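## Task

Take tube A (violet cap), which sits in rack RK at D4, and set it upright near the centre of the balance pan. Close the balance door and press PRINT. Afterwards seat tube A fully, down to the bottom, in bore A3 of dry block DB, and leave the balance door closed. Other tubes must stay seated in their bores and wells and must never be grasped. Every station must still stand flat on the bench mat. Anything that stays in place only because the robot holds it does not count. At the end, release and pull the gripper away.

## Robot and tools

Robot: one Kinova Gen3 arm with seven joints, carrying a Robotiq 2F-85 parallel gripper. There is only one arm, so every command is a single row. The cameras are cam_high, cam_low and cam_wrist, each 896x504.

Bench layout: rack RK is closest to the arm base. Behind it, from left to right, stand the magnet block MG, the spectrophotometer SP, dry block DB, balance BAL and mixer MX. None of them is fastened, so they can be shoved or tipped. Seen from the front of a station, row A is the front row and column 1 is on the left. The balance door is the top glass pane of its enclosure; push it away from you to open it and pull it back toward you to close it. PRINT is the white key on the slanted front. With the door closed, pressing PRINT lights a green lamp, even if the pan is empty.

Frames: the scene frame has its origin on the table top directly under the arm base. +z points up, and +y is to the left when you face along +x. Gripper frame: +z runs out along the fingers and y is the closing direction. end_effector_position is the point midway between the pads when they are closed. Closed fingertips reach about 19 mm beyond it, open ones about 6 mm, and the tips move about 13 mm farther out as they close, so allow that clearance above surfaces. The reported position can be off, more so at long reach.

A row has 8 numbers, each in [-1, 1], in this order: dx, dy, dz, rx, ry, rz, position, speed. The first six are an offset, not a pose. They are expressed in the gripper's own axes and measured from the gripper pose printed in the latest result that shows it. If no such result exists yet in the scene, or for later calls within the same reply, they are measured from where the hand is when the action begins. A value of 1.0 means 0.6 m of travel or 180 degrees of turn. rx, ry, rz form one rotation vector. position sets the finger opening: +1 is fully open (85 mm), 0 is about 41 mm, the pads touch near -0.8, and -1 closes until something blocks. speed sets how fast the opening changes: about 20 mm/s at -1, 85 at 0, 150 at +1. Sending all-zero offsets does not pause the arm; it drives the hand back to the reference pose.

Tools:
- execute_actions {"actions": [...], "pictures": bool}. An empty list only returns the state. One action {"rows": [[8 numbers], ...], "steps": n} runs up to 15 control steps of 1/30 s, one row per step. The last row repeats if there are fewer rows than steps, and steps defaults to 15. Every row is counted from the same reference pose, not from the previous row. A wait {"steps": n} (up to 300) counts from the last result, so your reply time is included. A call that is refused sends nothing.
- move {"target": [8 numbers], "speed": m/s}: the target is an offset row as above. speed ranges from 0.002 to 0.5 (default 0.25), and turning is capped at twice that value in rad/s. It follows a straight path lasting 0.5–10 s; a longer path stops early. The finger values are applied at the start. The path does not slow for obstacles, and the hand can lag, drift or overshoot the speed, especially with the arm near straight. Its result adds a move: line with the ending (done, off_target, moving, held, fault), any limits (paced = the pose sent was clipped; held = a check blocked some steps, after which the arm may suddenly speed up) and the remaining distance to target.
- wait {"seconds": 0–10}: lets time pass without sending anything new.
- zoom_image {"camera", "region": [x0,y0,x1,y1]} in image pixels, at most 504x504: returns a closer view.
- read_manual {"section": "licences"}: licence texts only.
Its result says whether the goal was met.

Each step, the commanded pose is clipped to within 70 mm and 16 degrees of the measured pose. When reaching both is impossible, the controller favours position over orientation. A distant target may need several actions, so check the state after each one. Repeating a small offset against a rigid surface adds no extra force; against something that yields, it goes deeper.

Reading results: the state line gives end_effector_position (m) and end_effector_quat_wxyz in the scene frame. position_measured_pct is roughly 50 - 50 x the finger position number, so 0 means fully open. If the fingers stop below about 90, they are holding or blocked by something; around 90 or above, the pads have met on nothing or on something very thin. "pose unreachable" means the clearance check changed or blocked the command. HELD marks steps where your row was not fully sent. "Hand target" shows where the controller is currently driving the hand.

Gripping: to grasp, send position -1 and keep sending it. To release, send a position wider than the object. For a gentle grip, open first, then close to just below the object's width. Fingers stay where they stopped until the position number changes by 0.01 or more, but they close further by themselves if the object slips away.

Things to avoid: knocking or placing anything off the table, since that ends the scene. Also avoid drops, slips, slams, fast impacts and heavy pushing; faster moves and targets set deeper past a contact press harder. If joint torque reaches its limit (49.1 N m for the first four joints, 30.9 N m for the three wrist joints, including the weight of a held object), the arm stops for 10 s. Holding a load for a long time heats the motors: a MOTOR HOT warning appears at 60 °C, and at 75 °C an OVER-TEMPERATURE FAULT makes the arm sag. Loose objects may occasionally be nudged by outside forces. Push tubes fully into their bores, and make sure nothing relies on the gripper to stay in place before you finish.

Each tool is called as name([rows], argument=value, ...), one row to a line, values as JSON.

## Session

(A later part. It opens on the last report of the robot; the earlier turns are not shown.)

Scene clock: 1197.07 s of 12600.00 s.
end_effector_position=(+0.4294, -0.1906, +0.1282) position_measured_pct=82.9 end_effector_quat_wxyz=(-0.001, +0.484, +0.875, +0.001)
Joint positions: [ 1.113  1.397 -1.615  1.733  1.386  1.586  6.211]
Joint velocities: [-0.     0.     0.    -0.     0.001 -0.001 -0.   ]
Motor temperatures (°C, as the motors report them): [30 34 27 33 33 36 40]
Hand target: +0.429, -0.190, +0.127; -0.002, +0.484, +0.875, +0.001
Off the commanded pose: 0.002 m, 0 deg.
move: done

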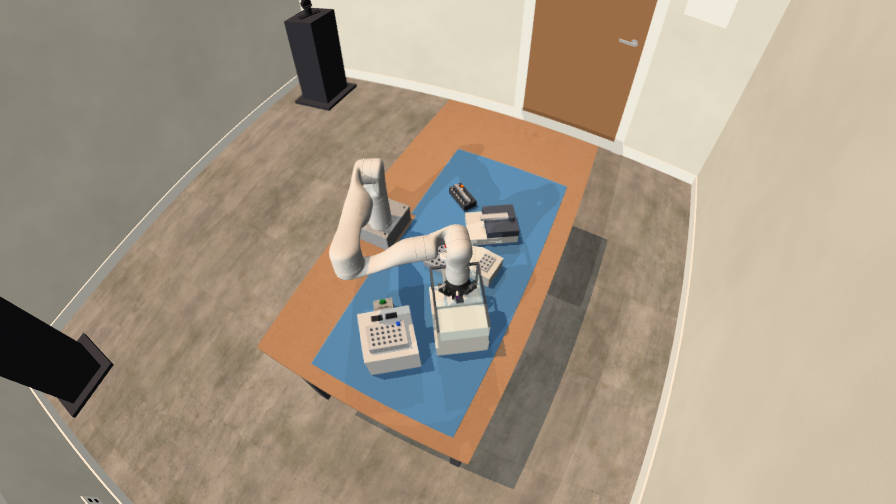

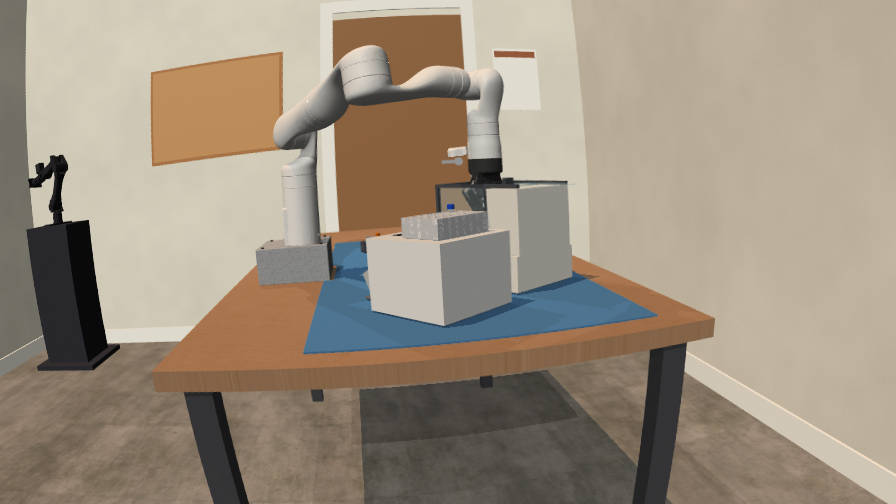

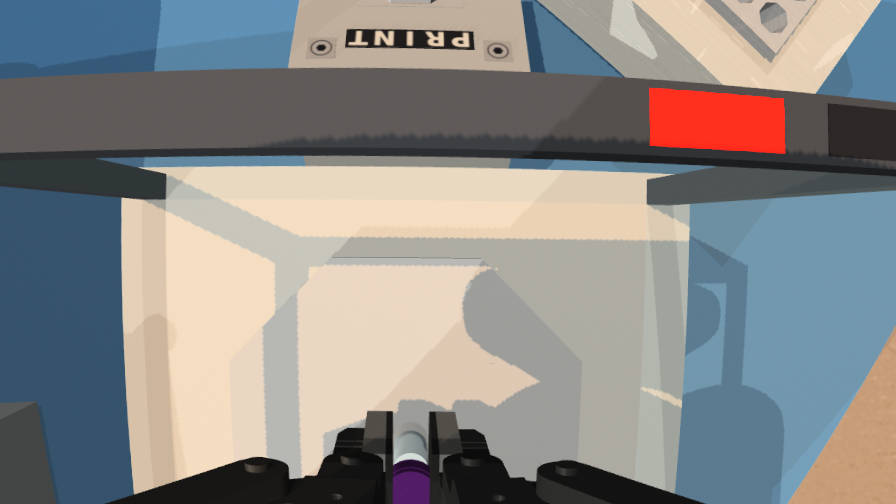

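execute_actions([
  {"rows":[[0,0,-0.001,0,0,0,-1,-0.7],[0,0,-0.001,0,0,0,-1,-0.7],[0,0,-0.001,0,0,0,-1,-0.7],[0,0,-0.001,0,0,0,-1,-0.7],[0,0,-0.001,0,0,0,-1,-0.7],[0,0,-0.001,0,0,0,-0.45,-0.4]],"steps":15},
], pictures=false)

move(target=[0,0,-0.05,0,0,0,-0.45,0], speed=0.02)

Scene clock: 1201.90 s of 12600.00 s.
end_effector_position=(+0.4294, -0.1906, +0.1288) position_measured_pct=72.6 end_effector_quat_wxyz=(-0.001, +0.484, +0.875, +0.001)
Joint positions: [ 1.113  1.395 -1.615  1.733  1.385  1.586  6.211]
Joint velocities: [ 0.     0.     0.001  0.001 -0.001  0.001  0.001]
Motor temperatures (°C, as the motors report them): [30 34 27 33 33 36 40]
Hand target: +0.429, -0.191, +0.129; -0.001, +0.484, +0.875, +0.001
Off the commanded pose: 0.000 m, 0 deg.
Steps of this call (steps 1 to 130: nothing new was sent; steps 131 to 145: all 15 steps of this action). Readings (end_effector_position | what the end effector reports):
131: (+0.4294, -0.1907, +0.1284) | position_measured_pct=82.9
132: (+0.4295, -0.1908, +0.1288) | position_measured_pct=82.9
134: (+0.4295, -0.1907, +0.1289) | position_measured_pct=82.9
138: (+0.4294, -0.1907, +0.1289) | position_measured_pct=81.3
145: the state above

Scene clock: 1203.90 s of 12600.00 s.
end_effector_position=(+0.4293, -0.1907, +0.1587) position_measured_pct=72.6 end_effector_quat_wxyz=(-0.001, +0.484, +0.875, +0.001)
Joint positions: [ 1.115  1.349 -1.654  1.714  1.334  1.62   6.222]
Joint velocities: [ 0.    -0.002 -0.001 -0.002 -0.001  0.003  0.   ]
Motor temperatures (°C, as the motors report them): [30 34 27 33 33 36 40]
Hand target: +0.429, -0.191, +0.159; -0.001, +0.484, +0.875, +0.001
Off the commanded pose: 0.000 m, 0 deg.
move: done

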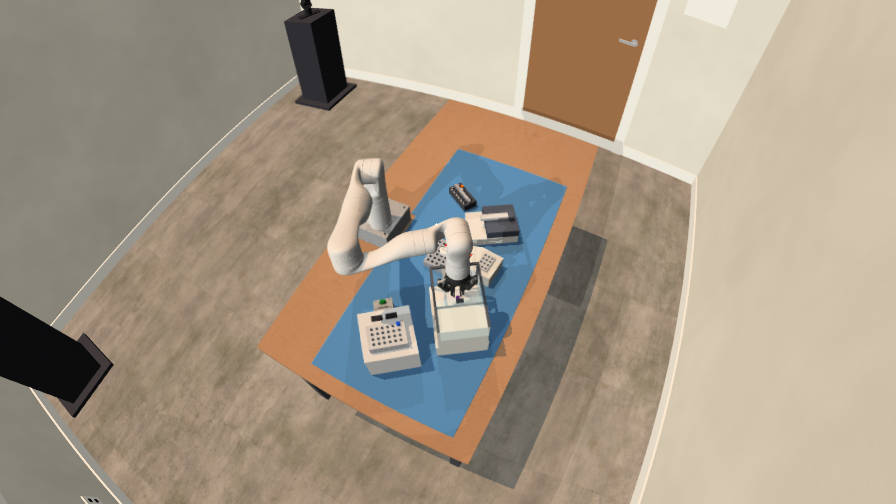

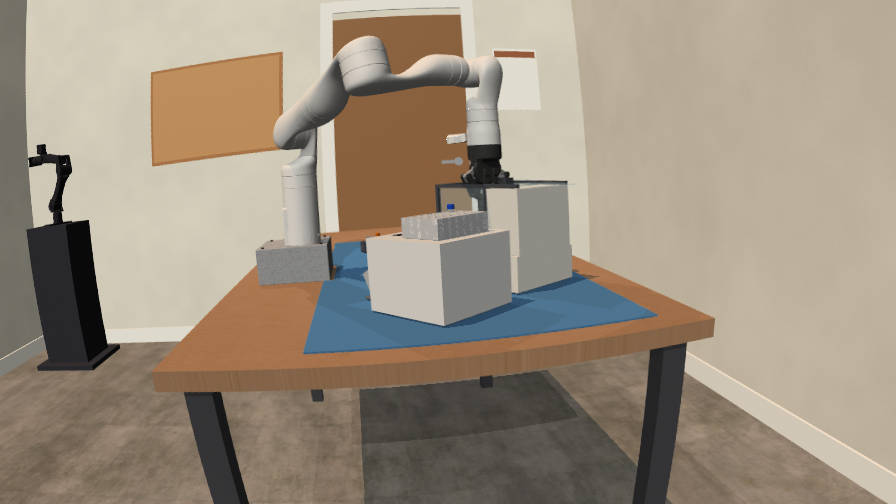

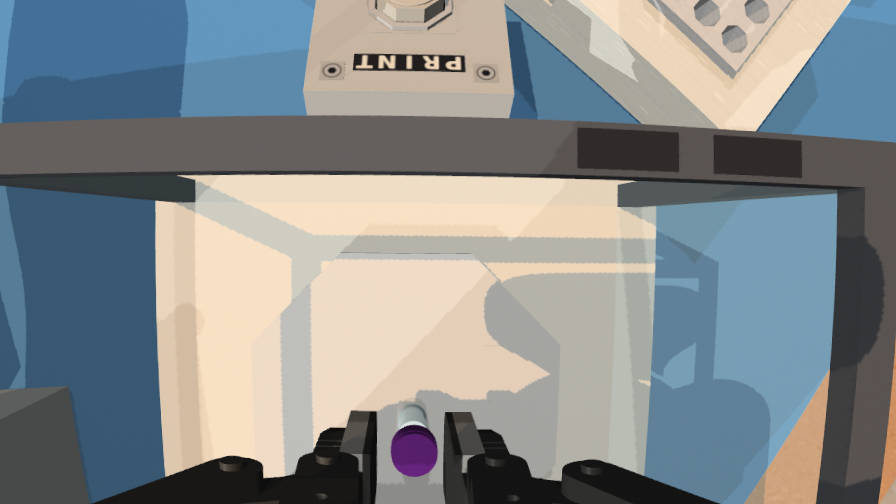

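move(target=[0,0,-0.22,0,0,0,-0.45,0], speed=0.08)

move(target=[-0.112,0.002,0,0,0,0.5,0.25,0], speed=0.1)

Scene clock: 1215.30 s of 12600.00 s.
end_effector_position=(+0.4292, -0.1914, +0.2904) position_measured_pct=72.6 end_effector_quat_wxyz=(-0.001, +0.484, +0.875, +0.001)
Joint positions: [ 1.109  1.151 -1.798  1.551  1.14   1.787  6.298]
Joint velocities: [-0.001 -0.003 -0.002 -0.001 -0.     0.003  0.002]
Motor temperatures (°C, as the motors report them): [30 34 28 33 33 36 40]
Hand target: +0.429, -0.191, +0.291; -0.001, +0.484, +0.875, +0.001
Off the commanded pose: 0.000 m, 0 deg.
move: done

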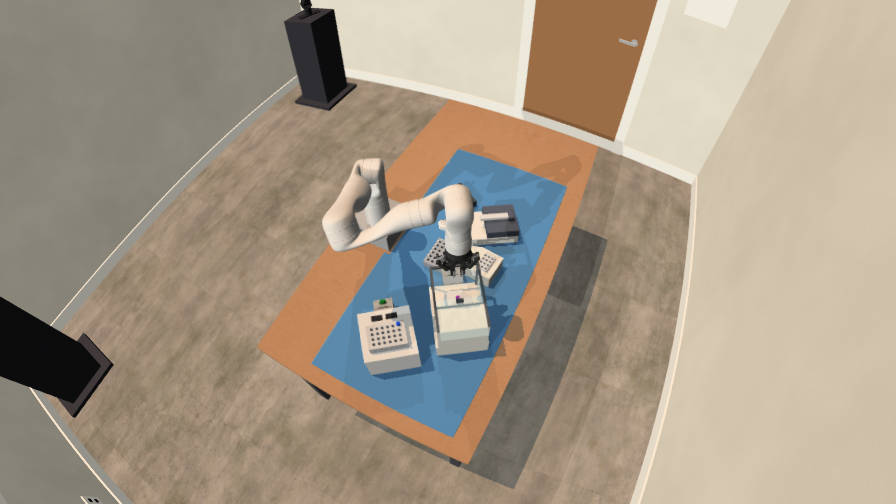

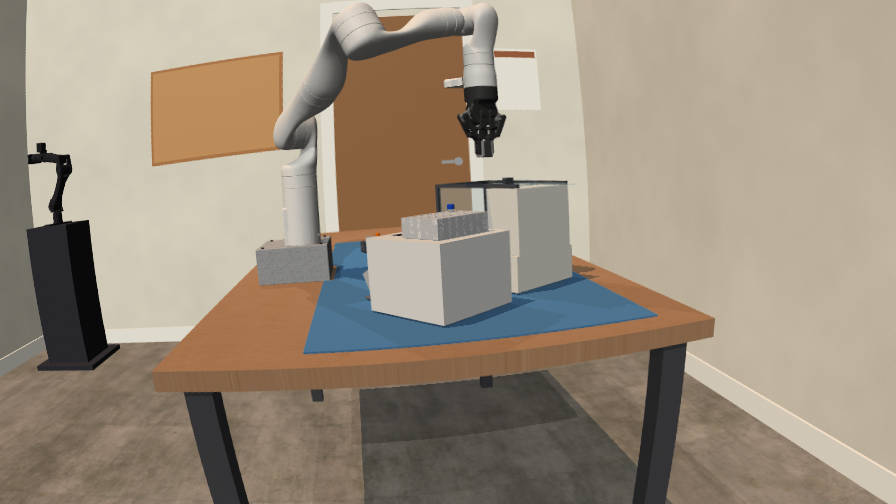

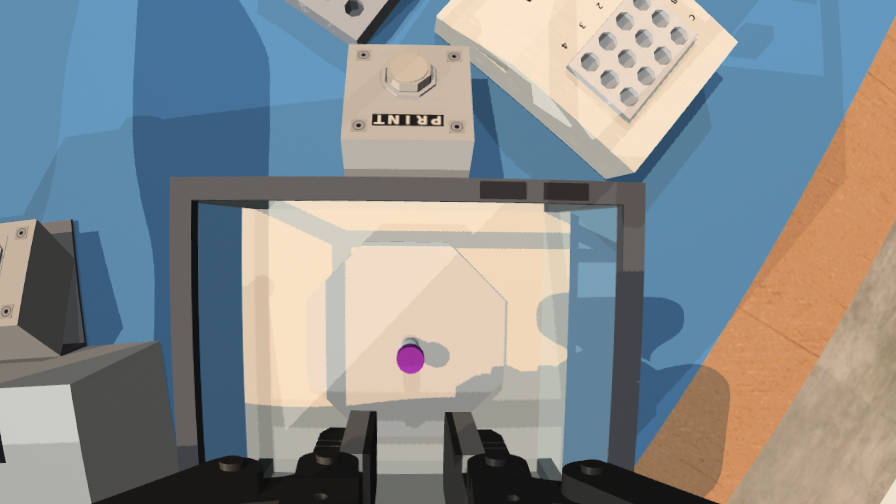

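Scene clock: 1223.47 s of 12600.00 s.
end_effector_position=(+0.4659, -0.2474, +0.2902) position_measured_pct=37.7 end_effector_quat_wxyz=(-0.002, +0.961, +0.276, -0.000)
Joint positions: [ 1.082  1.047 -1.534  1.33   1.047  1.661  5.003]
Joint velocities: [-0.001 -0.001  0.002  0.    -0.001  0.    -0.006]
Motor temperatures (°C, as the motors report them): [30 34 28 33 33 36 40]
Hand target: +0.466, -0.247, +0.290; -0.002, +0.961, +0.276, -0.000
Off the commanded pose: 0.000 m, 0 deg.
move: done

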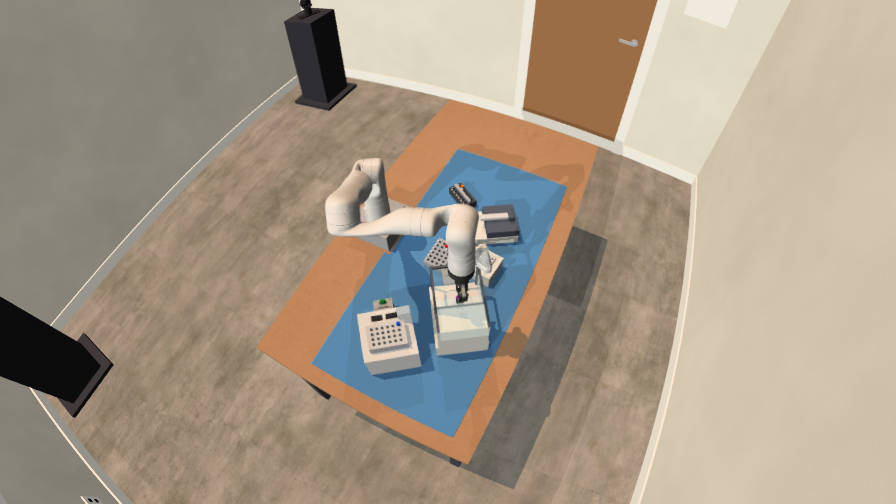

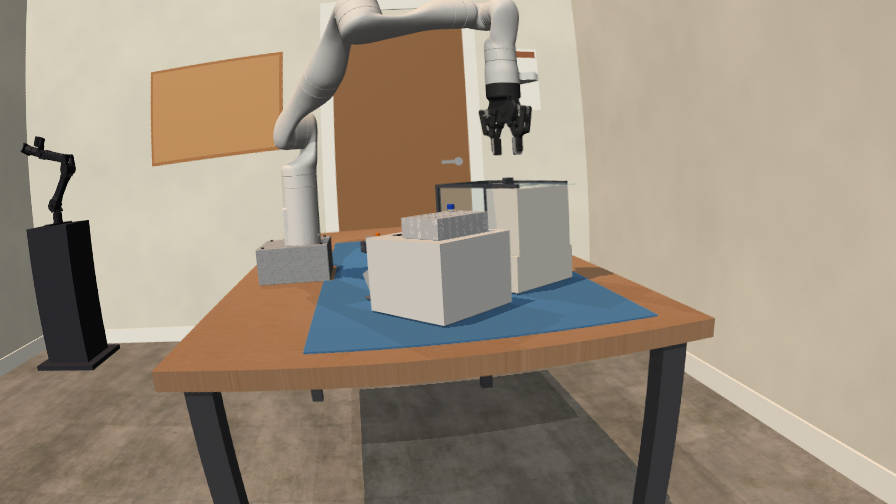

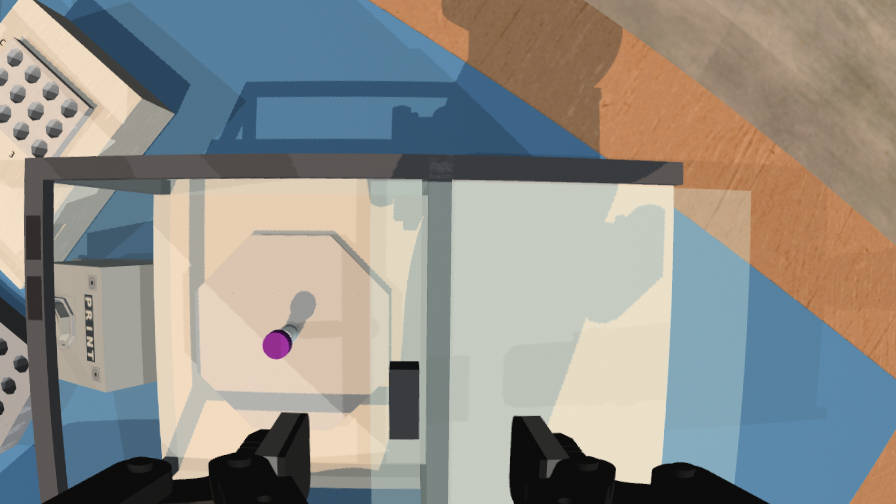

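move(target=[0.006,-0.002,0.091,0,0,0,0.25,0], speed=0.03)

execute_actions([
  {"rows":[[0,0,0,0,0,0,-1,0]],"steps":15},
])

wait(seconds=0.4)

Scene clock: 1231.47 s of 12600.00 s.
end_effector_position=(+0.4684, -0.2442, +0.2357) position_measured_pct=37.7 end_effector_quat_wxyz=(-0.002, +0.961, +0.276, -0.000)
Joint positions: [ 1.083  1.118 -1.492  1.412  1.106  1.572  4.954]
Joint velocities: [-0.     0.002  0.002  0.001  0.    -0.002 -0.001]
Motor temperatures (°C, as the motors report them): [30 34 28 33 33 36 40]
Hand target: +0.468, -0.244, +0.236; -0.002, +0.961, +0.276, -0.000
Off the commanded pose: 0.000 m, 0 deg.
move: done

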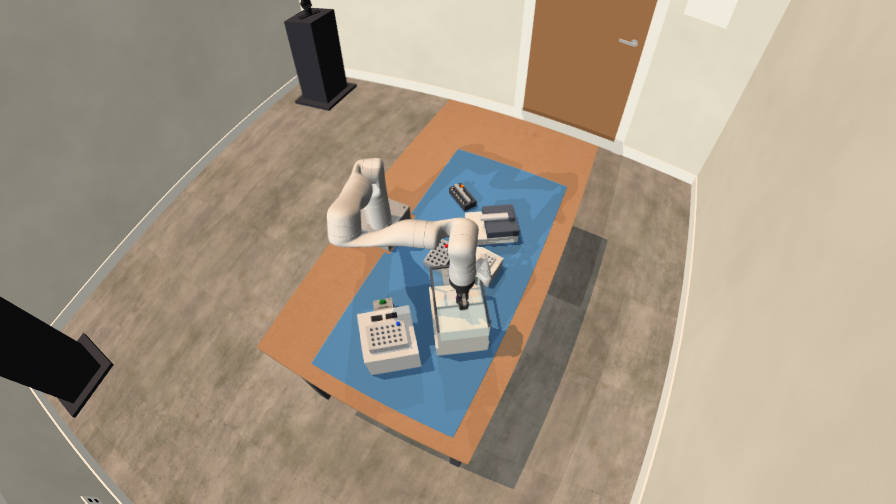

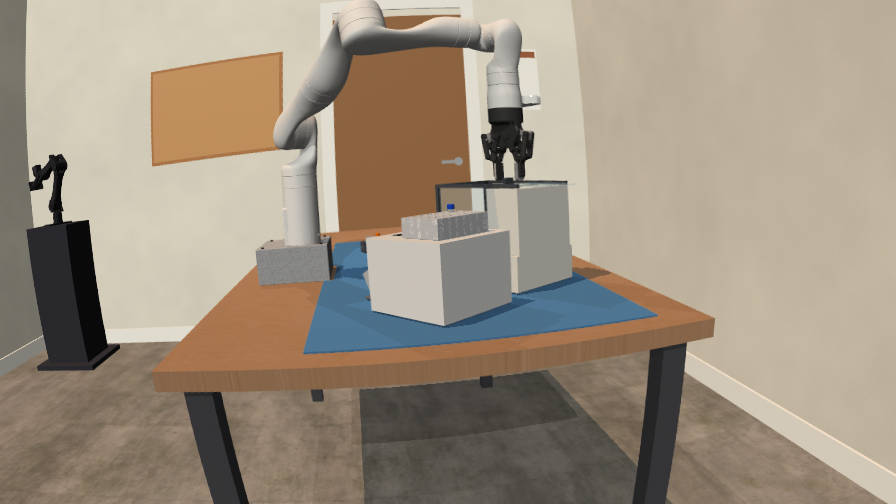

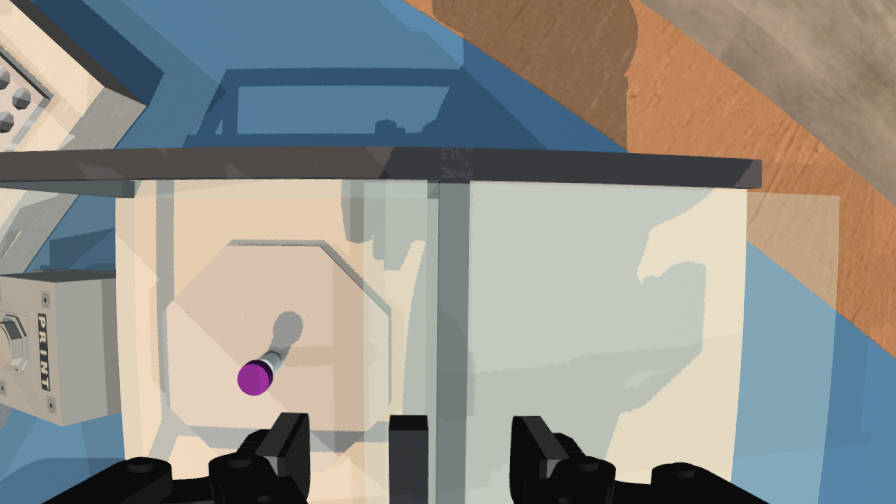

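Scene clock: 1231.97 s of 12600.00 s.
end_effector_position=(+0.4684, -0.2442, +0.2357) position_measured_pct=74.2 end_effector_quat_wxyz=(-0.002, +0.961, +0.276, -0.000)
Joint positions: [ 1.083  1.118 -1.492  1.412  1.106  1.572  4.954]
Joint velocities: [-0.    -0.    -0.001 -0.001  0.    -0.     0.   ]
Motor temperatures (°C, as the motors report them): [30 34 28 33 33 36 40]
Hand target: +0.468, -0.244, +0.236; -0.002, +0.961, +0.276, -0.000
Off the commanded pose: 0.000 m, 0 deg.
Steps of this call (steps 1 to 15: all 15 steps of this action). Readings (end_effector_position | what the end effector reports):
1: (+0.4684, -0.2442, +0.2357) | position_measured_pct=37.7
2: (+0.4684, -0.2442, +0.2357) | position_measured_pct=38.1
4: (+0.4684, -0.2442, +0.2357) | position_measured_pct=42.1
8: (+0.4684, -0.2442, +0.2357) | position_measured_pct=53.6
15: the state above

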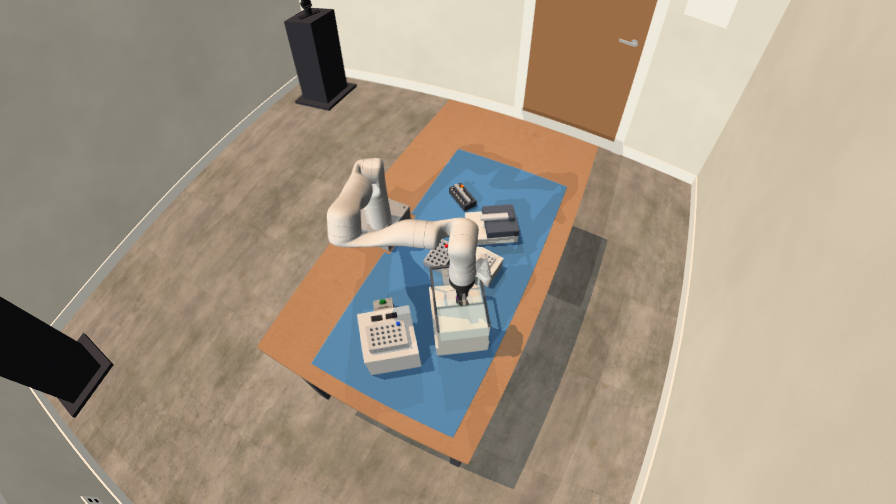

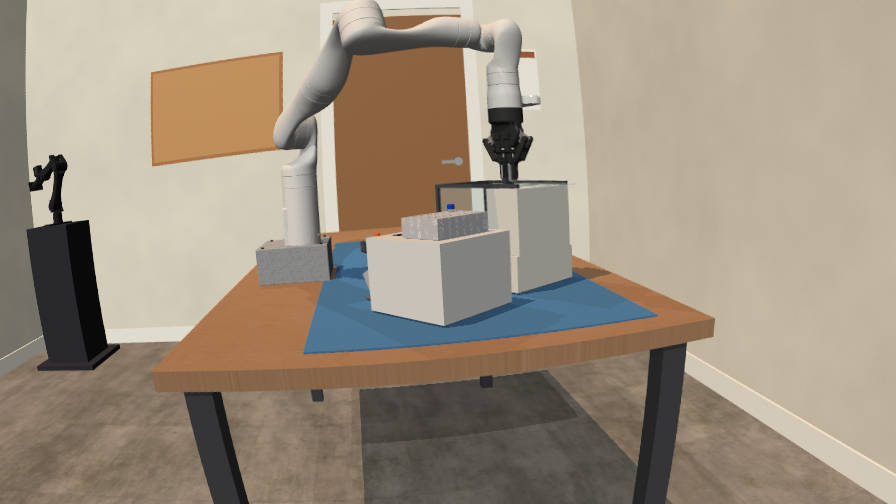

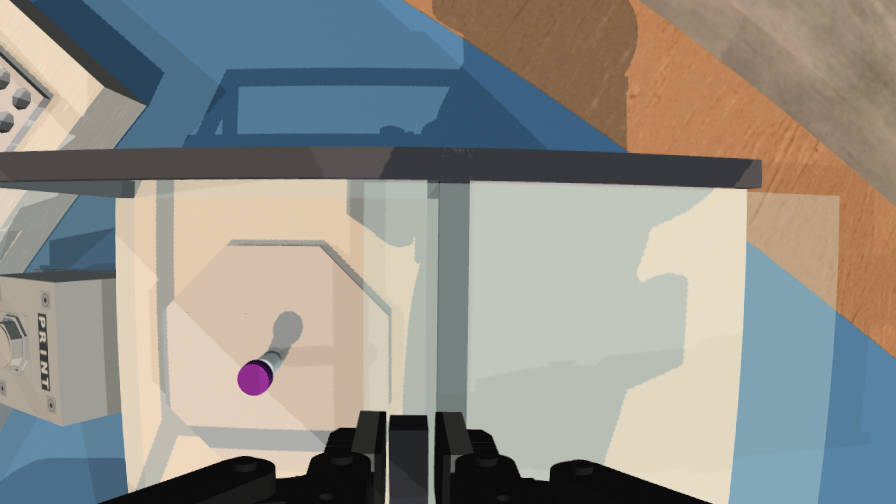

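Scene clock: 1232.37 s of 12600.00 s.
end_effector_position=(+0.4682, -0.2438, +0.2360) position_measured_pct=84.1 end_effector_quat_wxyz=(-0.002, +0.961, +0.277, -0.000)
Joint positions: [ 1.082  1.118 -1.493  1.412  1.105  1.573  4.955]
Joint velocities: [-0.    -0.     0.001  0.    -0.001 -0.002  0.   ]
Motor temperatures (°C, as the motors report them): [30 34 28 33 33 36 40]
Hand target: +0.468, -0.244, +0.236; -0.002, +0.961, +0.276, -0.000
Off the commanded pose: 0.001 m, 0 deg.
Steps of this call (steps 1 to 12: nothing new was sent). Readings (end_effector_position | what the end effector reports):
1: (+0.4683, -0.2441, +0.2357) | position_measured_pct=77.4
2: (+0.4682, -0.2437, +0.2358) | position_measured_pct=80.2
4: (+0.4682, -0.2438, +0.2360) | position_measured_pct=83.3
8: (+0.4682, -0.2438, +0.2360) | position_measured_pct=84.1
12: the state above

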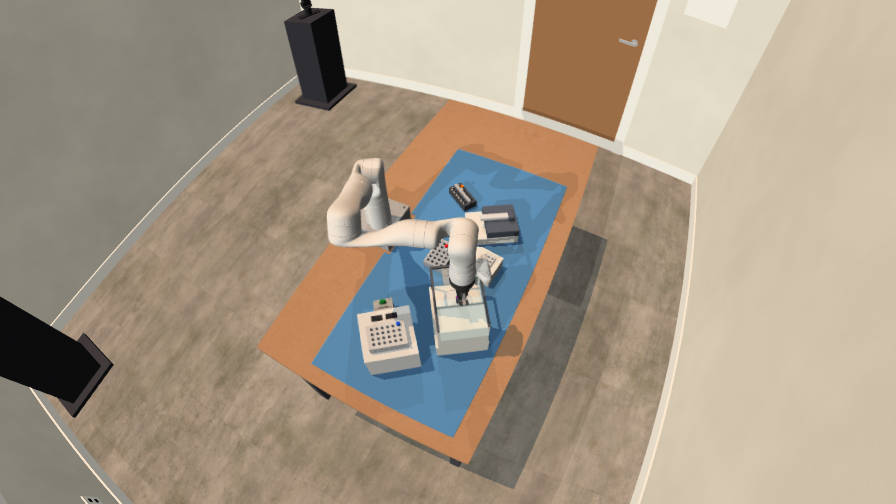

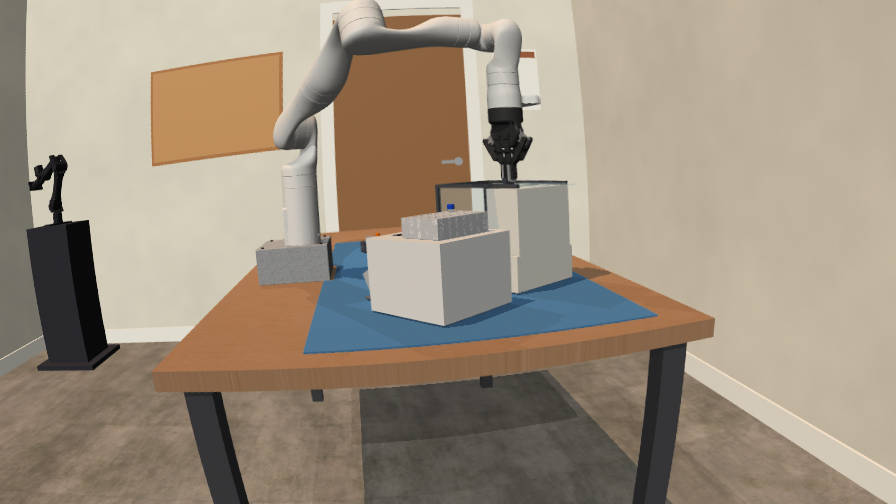

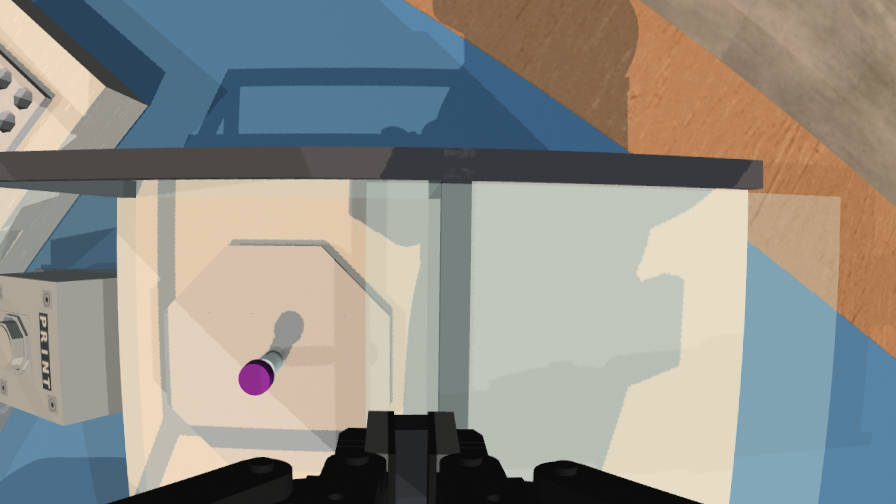

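move(target=[0,-0.183,0,0,0,0,-1,0], speed=0.03)

move(target=[0,-0.015,0,0,0,0,-1,0], speed=0.006)

Scene clock: 1240.07 s of 12600.00 s.
end_effector_position=(+0.4089, -0.1524, +0.2357) position_measured_pct=84.1 end_effector_quat_wxyz=(-0.001, +0.961, +0.277, -0.001)
Joint positions: [ 1.109  1.038 -1.563  1.748  1.04   1.478  4.655]
Joint velocities: [-0.     0.    -0.002  0.002  0.003  0.    -0.004]
Motor temperatures (°C, as the motors report them): [30 35 28 33 33 36 40]
Hand target: +0.409, -0.151, +0.236; -0.002, +0.961, +0.277, -0.000
Off the commanded pose: 0.002 m, 0 deg.
move: done

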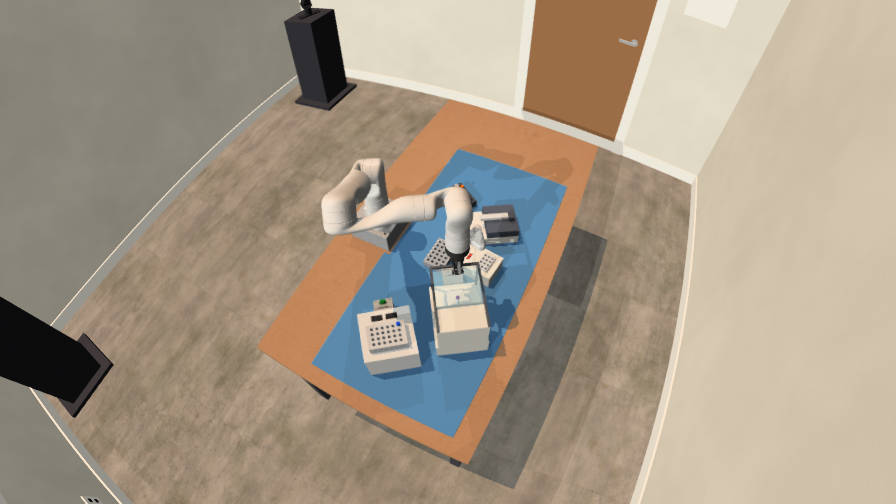

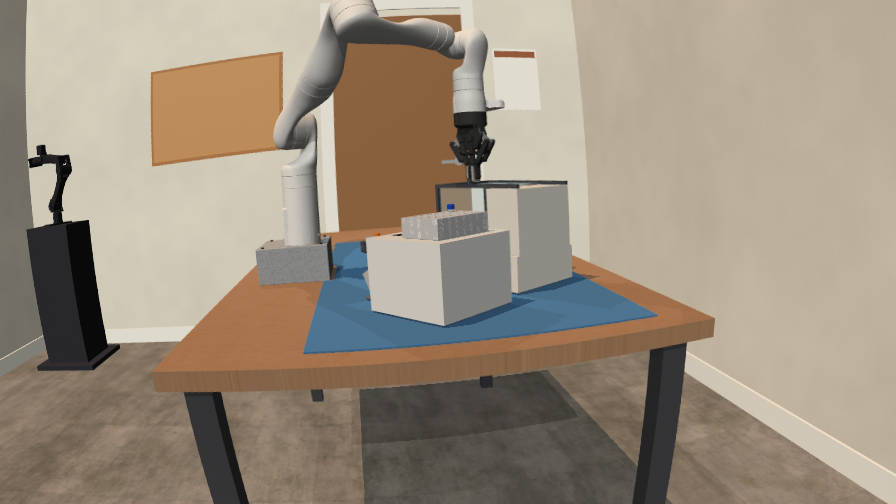

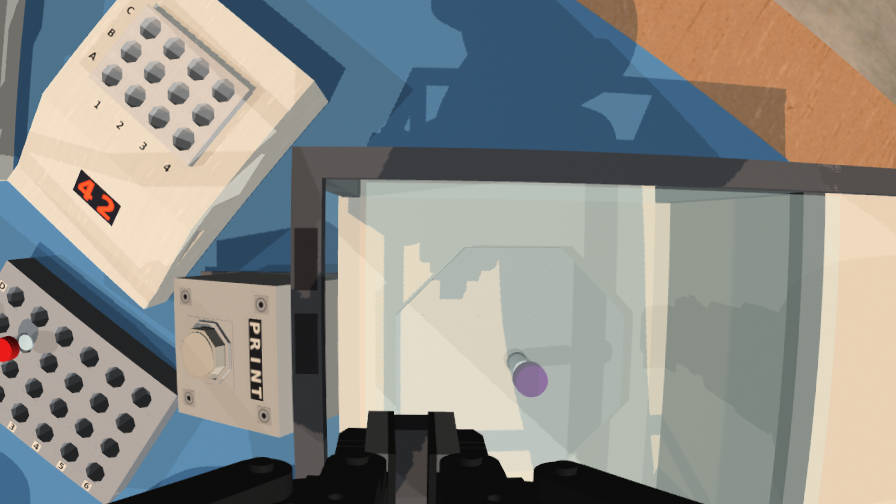

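Scene clock: 1241.80 s of 12600.00 s.
end_effector_position=(+0.4042, -0.1454, +0.2356) position_measured_pct=84.1 end_effector_quat_wxyz=(-0.001, +0.961, +0.276, -0.001)
Joint positions: [ 1.108  1.031 -1.569  1.772  1.035  1.47   4.631]
Joint velocities: [-0.    -0.     0.001  0.     0.     0.    -0.001]
Motor temperatures (°C, as the motors report them): [30 35 28 33 33 36 40]
Hand target: +0.404, -0.145, +0.236; -0.001, +0.961, +0.277, -0.001
Off the commanded pose: 0.001 m, 0 deg.
move: done

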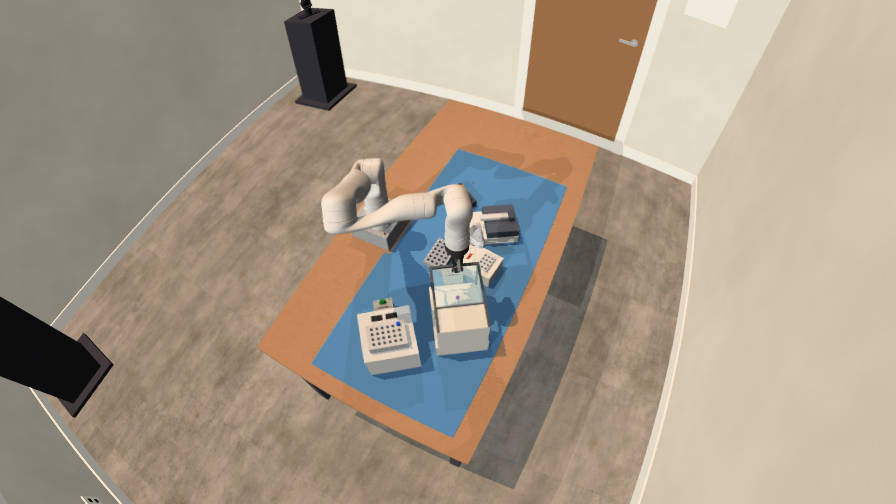

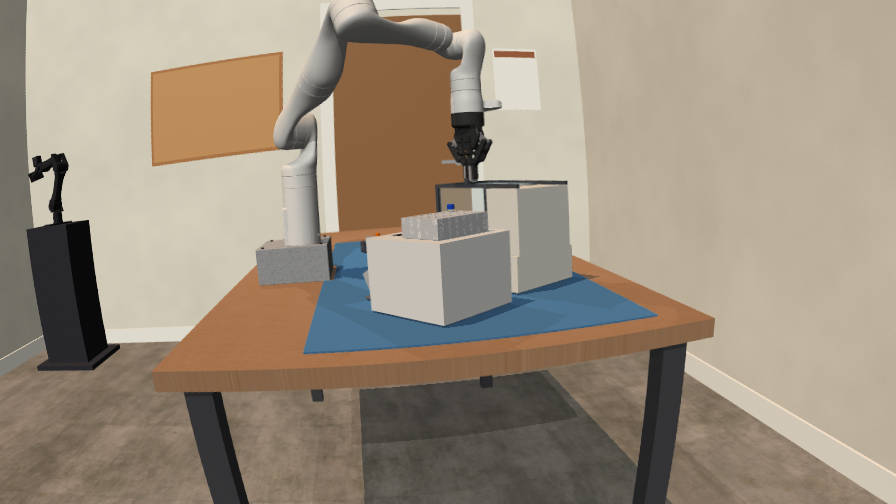

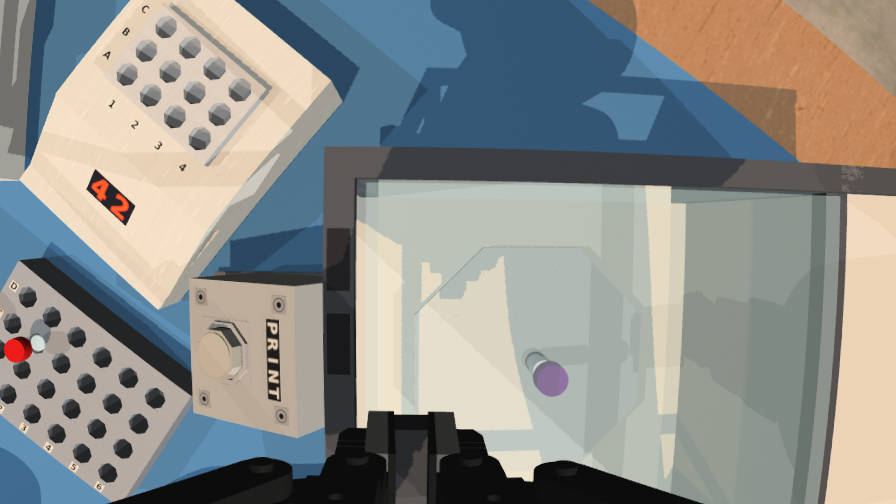

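move(target=[0,-0.006,0,0,0,0,-1,0], speed=0.003)

Scene clock: 1246.33 s of 12600.00 s.
end_effector_position=(+0.4027, -0.1431, +0.2356) position_measured_pct=84.1 end_effector_quat_wxyz=(-0.000, +0.961, +0.276, -0.001)
Joint positions: [ 1.108  1.029 -1.571  1.781  1.035  1.467  4.622]
Joint velocities: [ 0.     0.    -0.001  0.    -0.    -0.    -0.001]
Motor temperatures (°C, as the motors report them): [30 35 28 33 33 36 40]
Hand target: +0.402, -0.142, +0.236; -0.001, +0.961, +0.276, -0.001
Off the commanded pose: 0.001 m, 0 deg.
move: done

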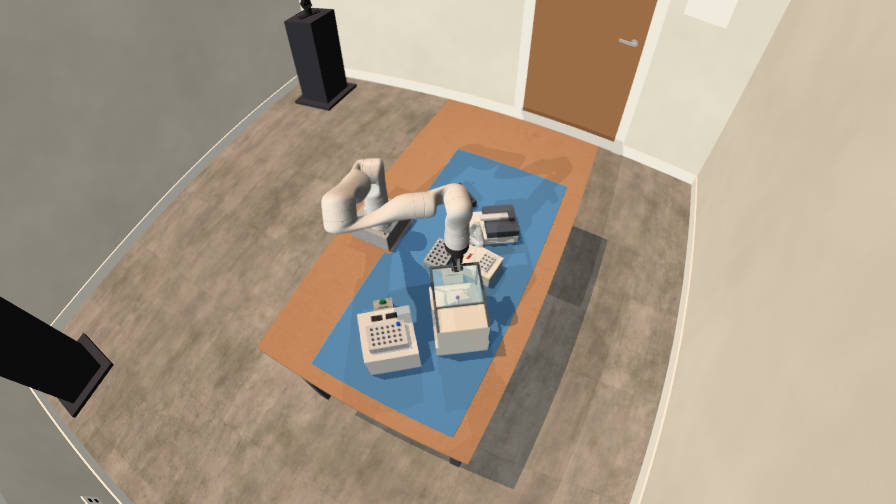

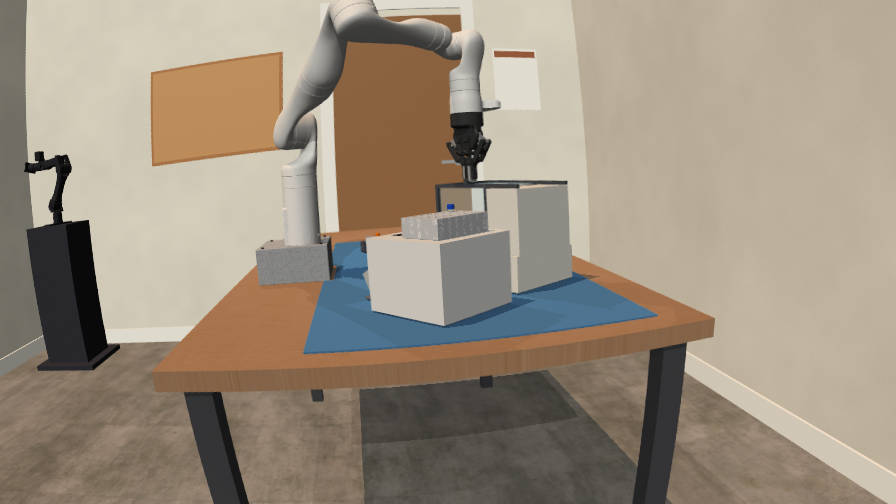

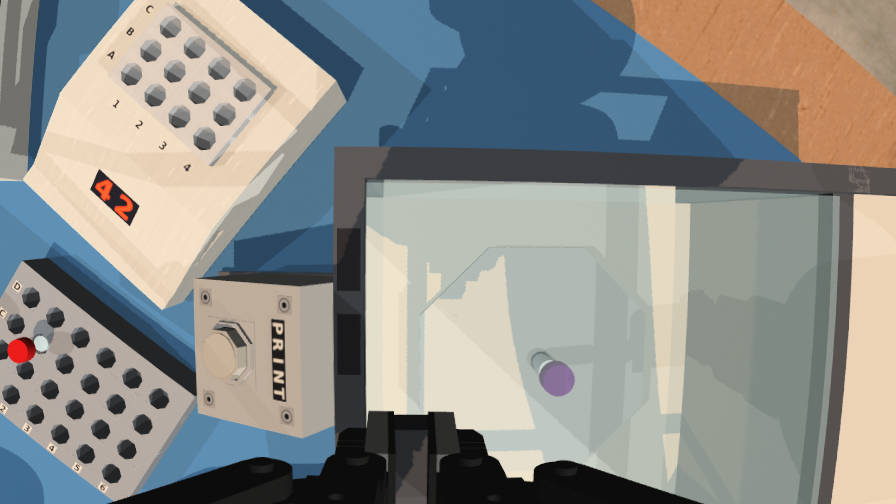

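move(target=[0,-0.004,0,0,0,0,-1,0], speed=0.003)

Scene clock: 1250.17 s of 12600.00 s.
end_effector_position=(+0.4025, -0.1429, +0.2356) position_measured_pct=84.1 end_effector_quat_wxyz=(+0.001, +0.961, +0.275, -0.000)
Joint positions: [ 1.108  1.027 -1.572  1.785  1.038  1.465  4.615]
Joint velocities: [ 0.     0.001 -0.    -0.002  0.003  0.    -0.002]
Motor temperatures (°C, as the motors report them): [30 35 28 33 33 36 40]
Hand target: +0.401, -0.141, +0.236; -0.000, +0.961, +0.276, -0.001
Off the commanded pose: 0.002 m, 0 deg.
move: done

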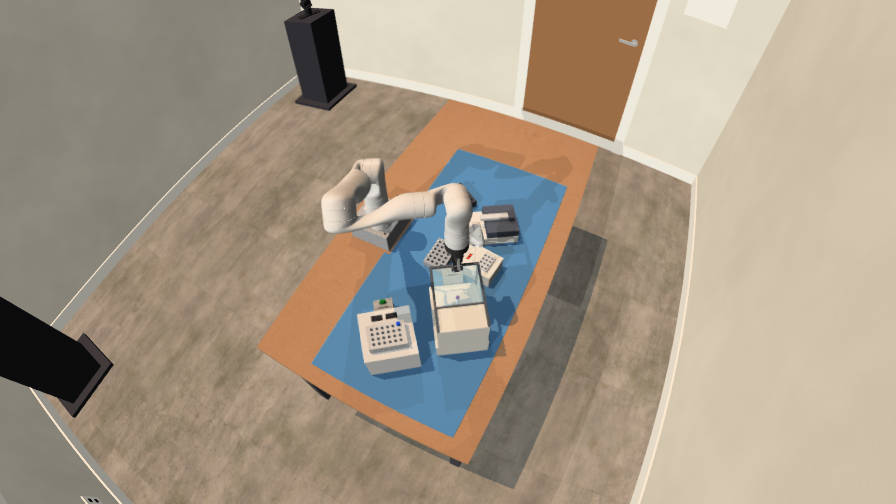

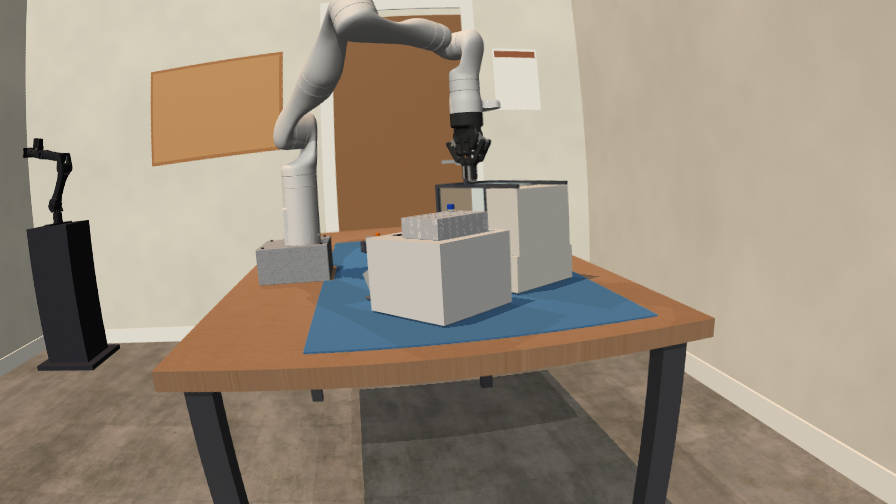

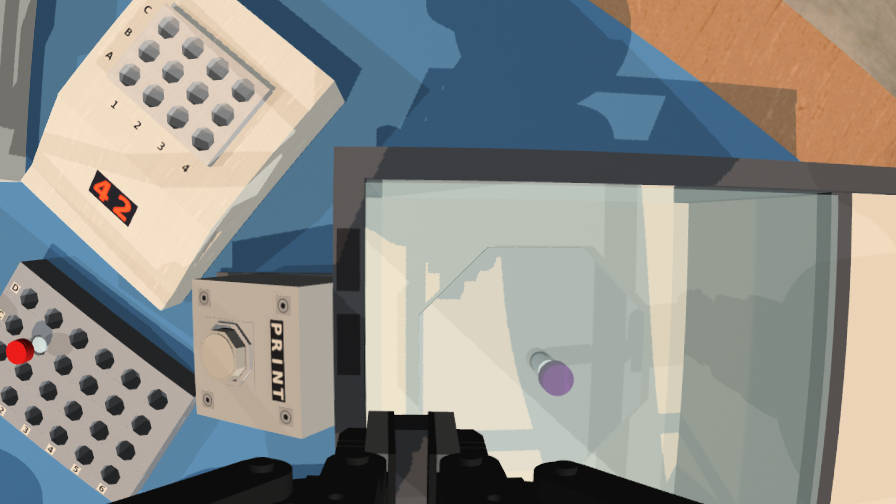

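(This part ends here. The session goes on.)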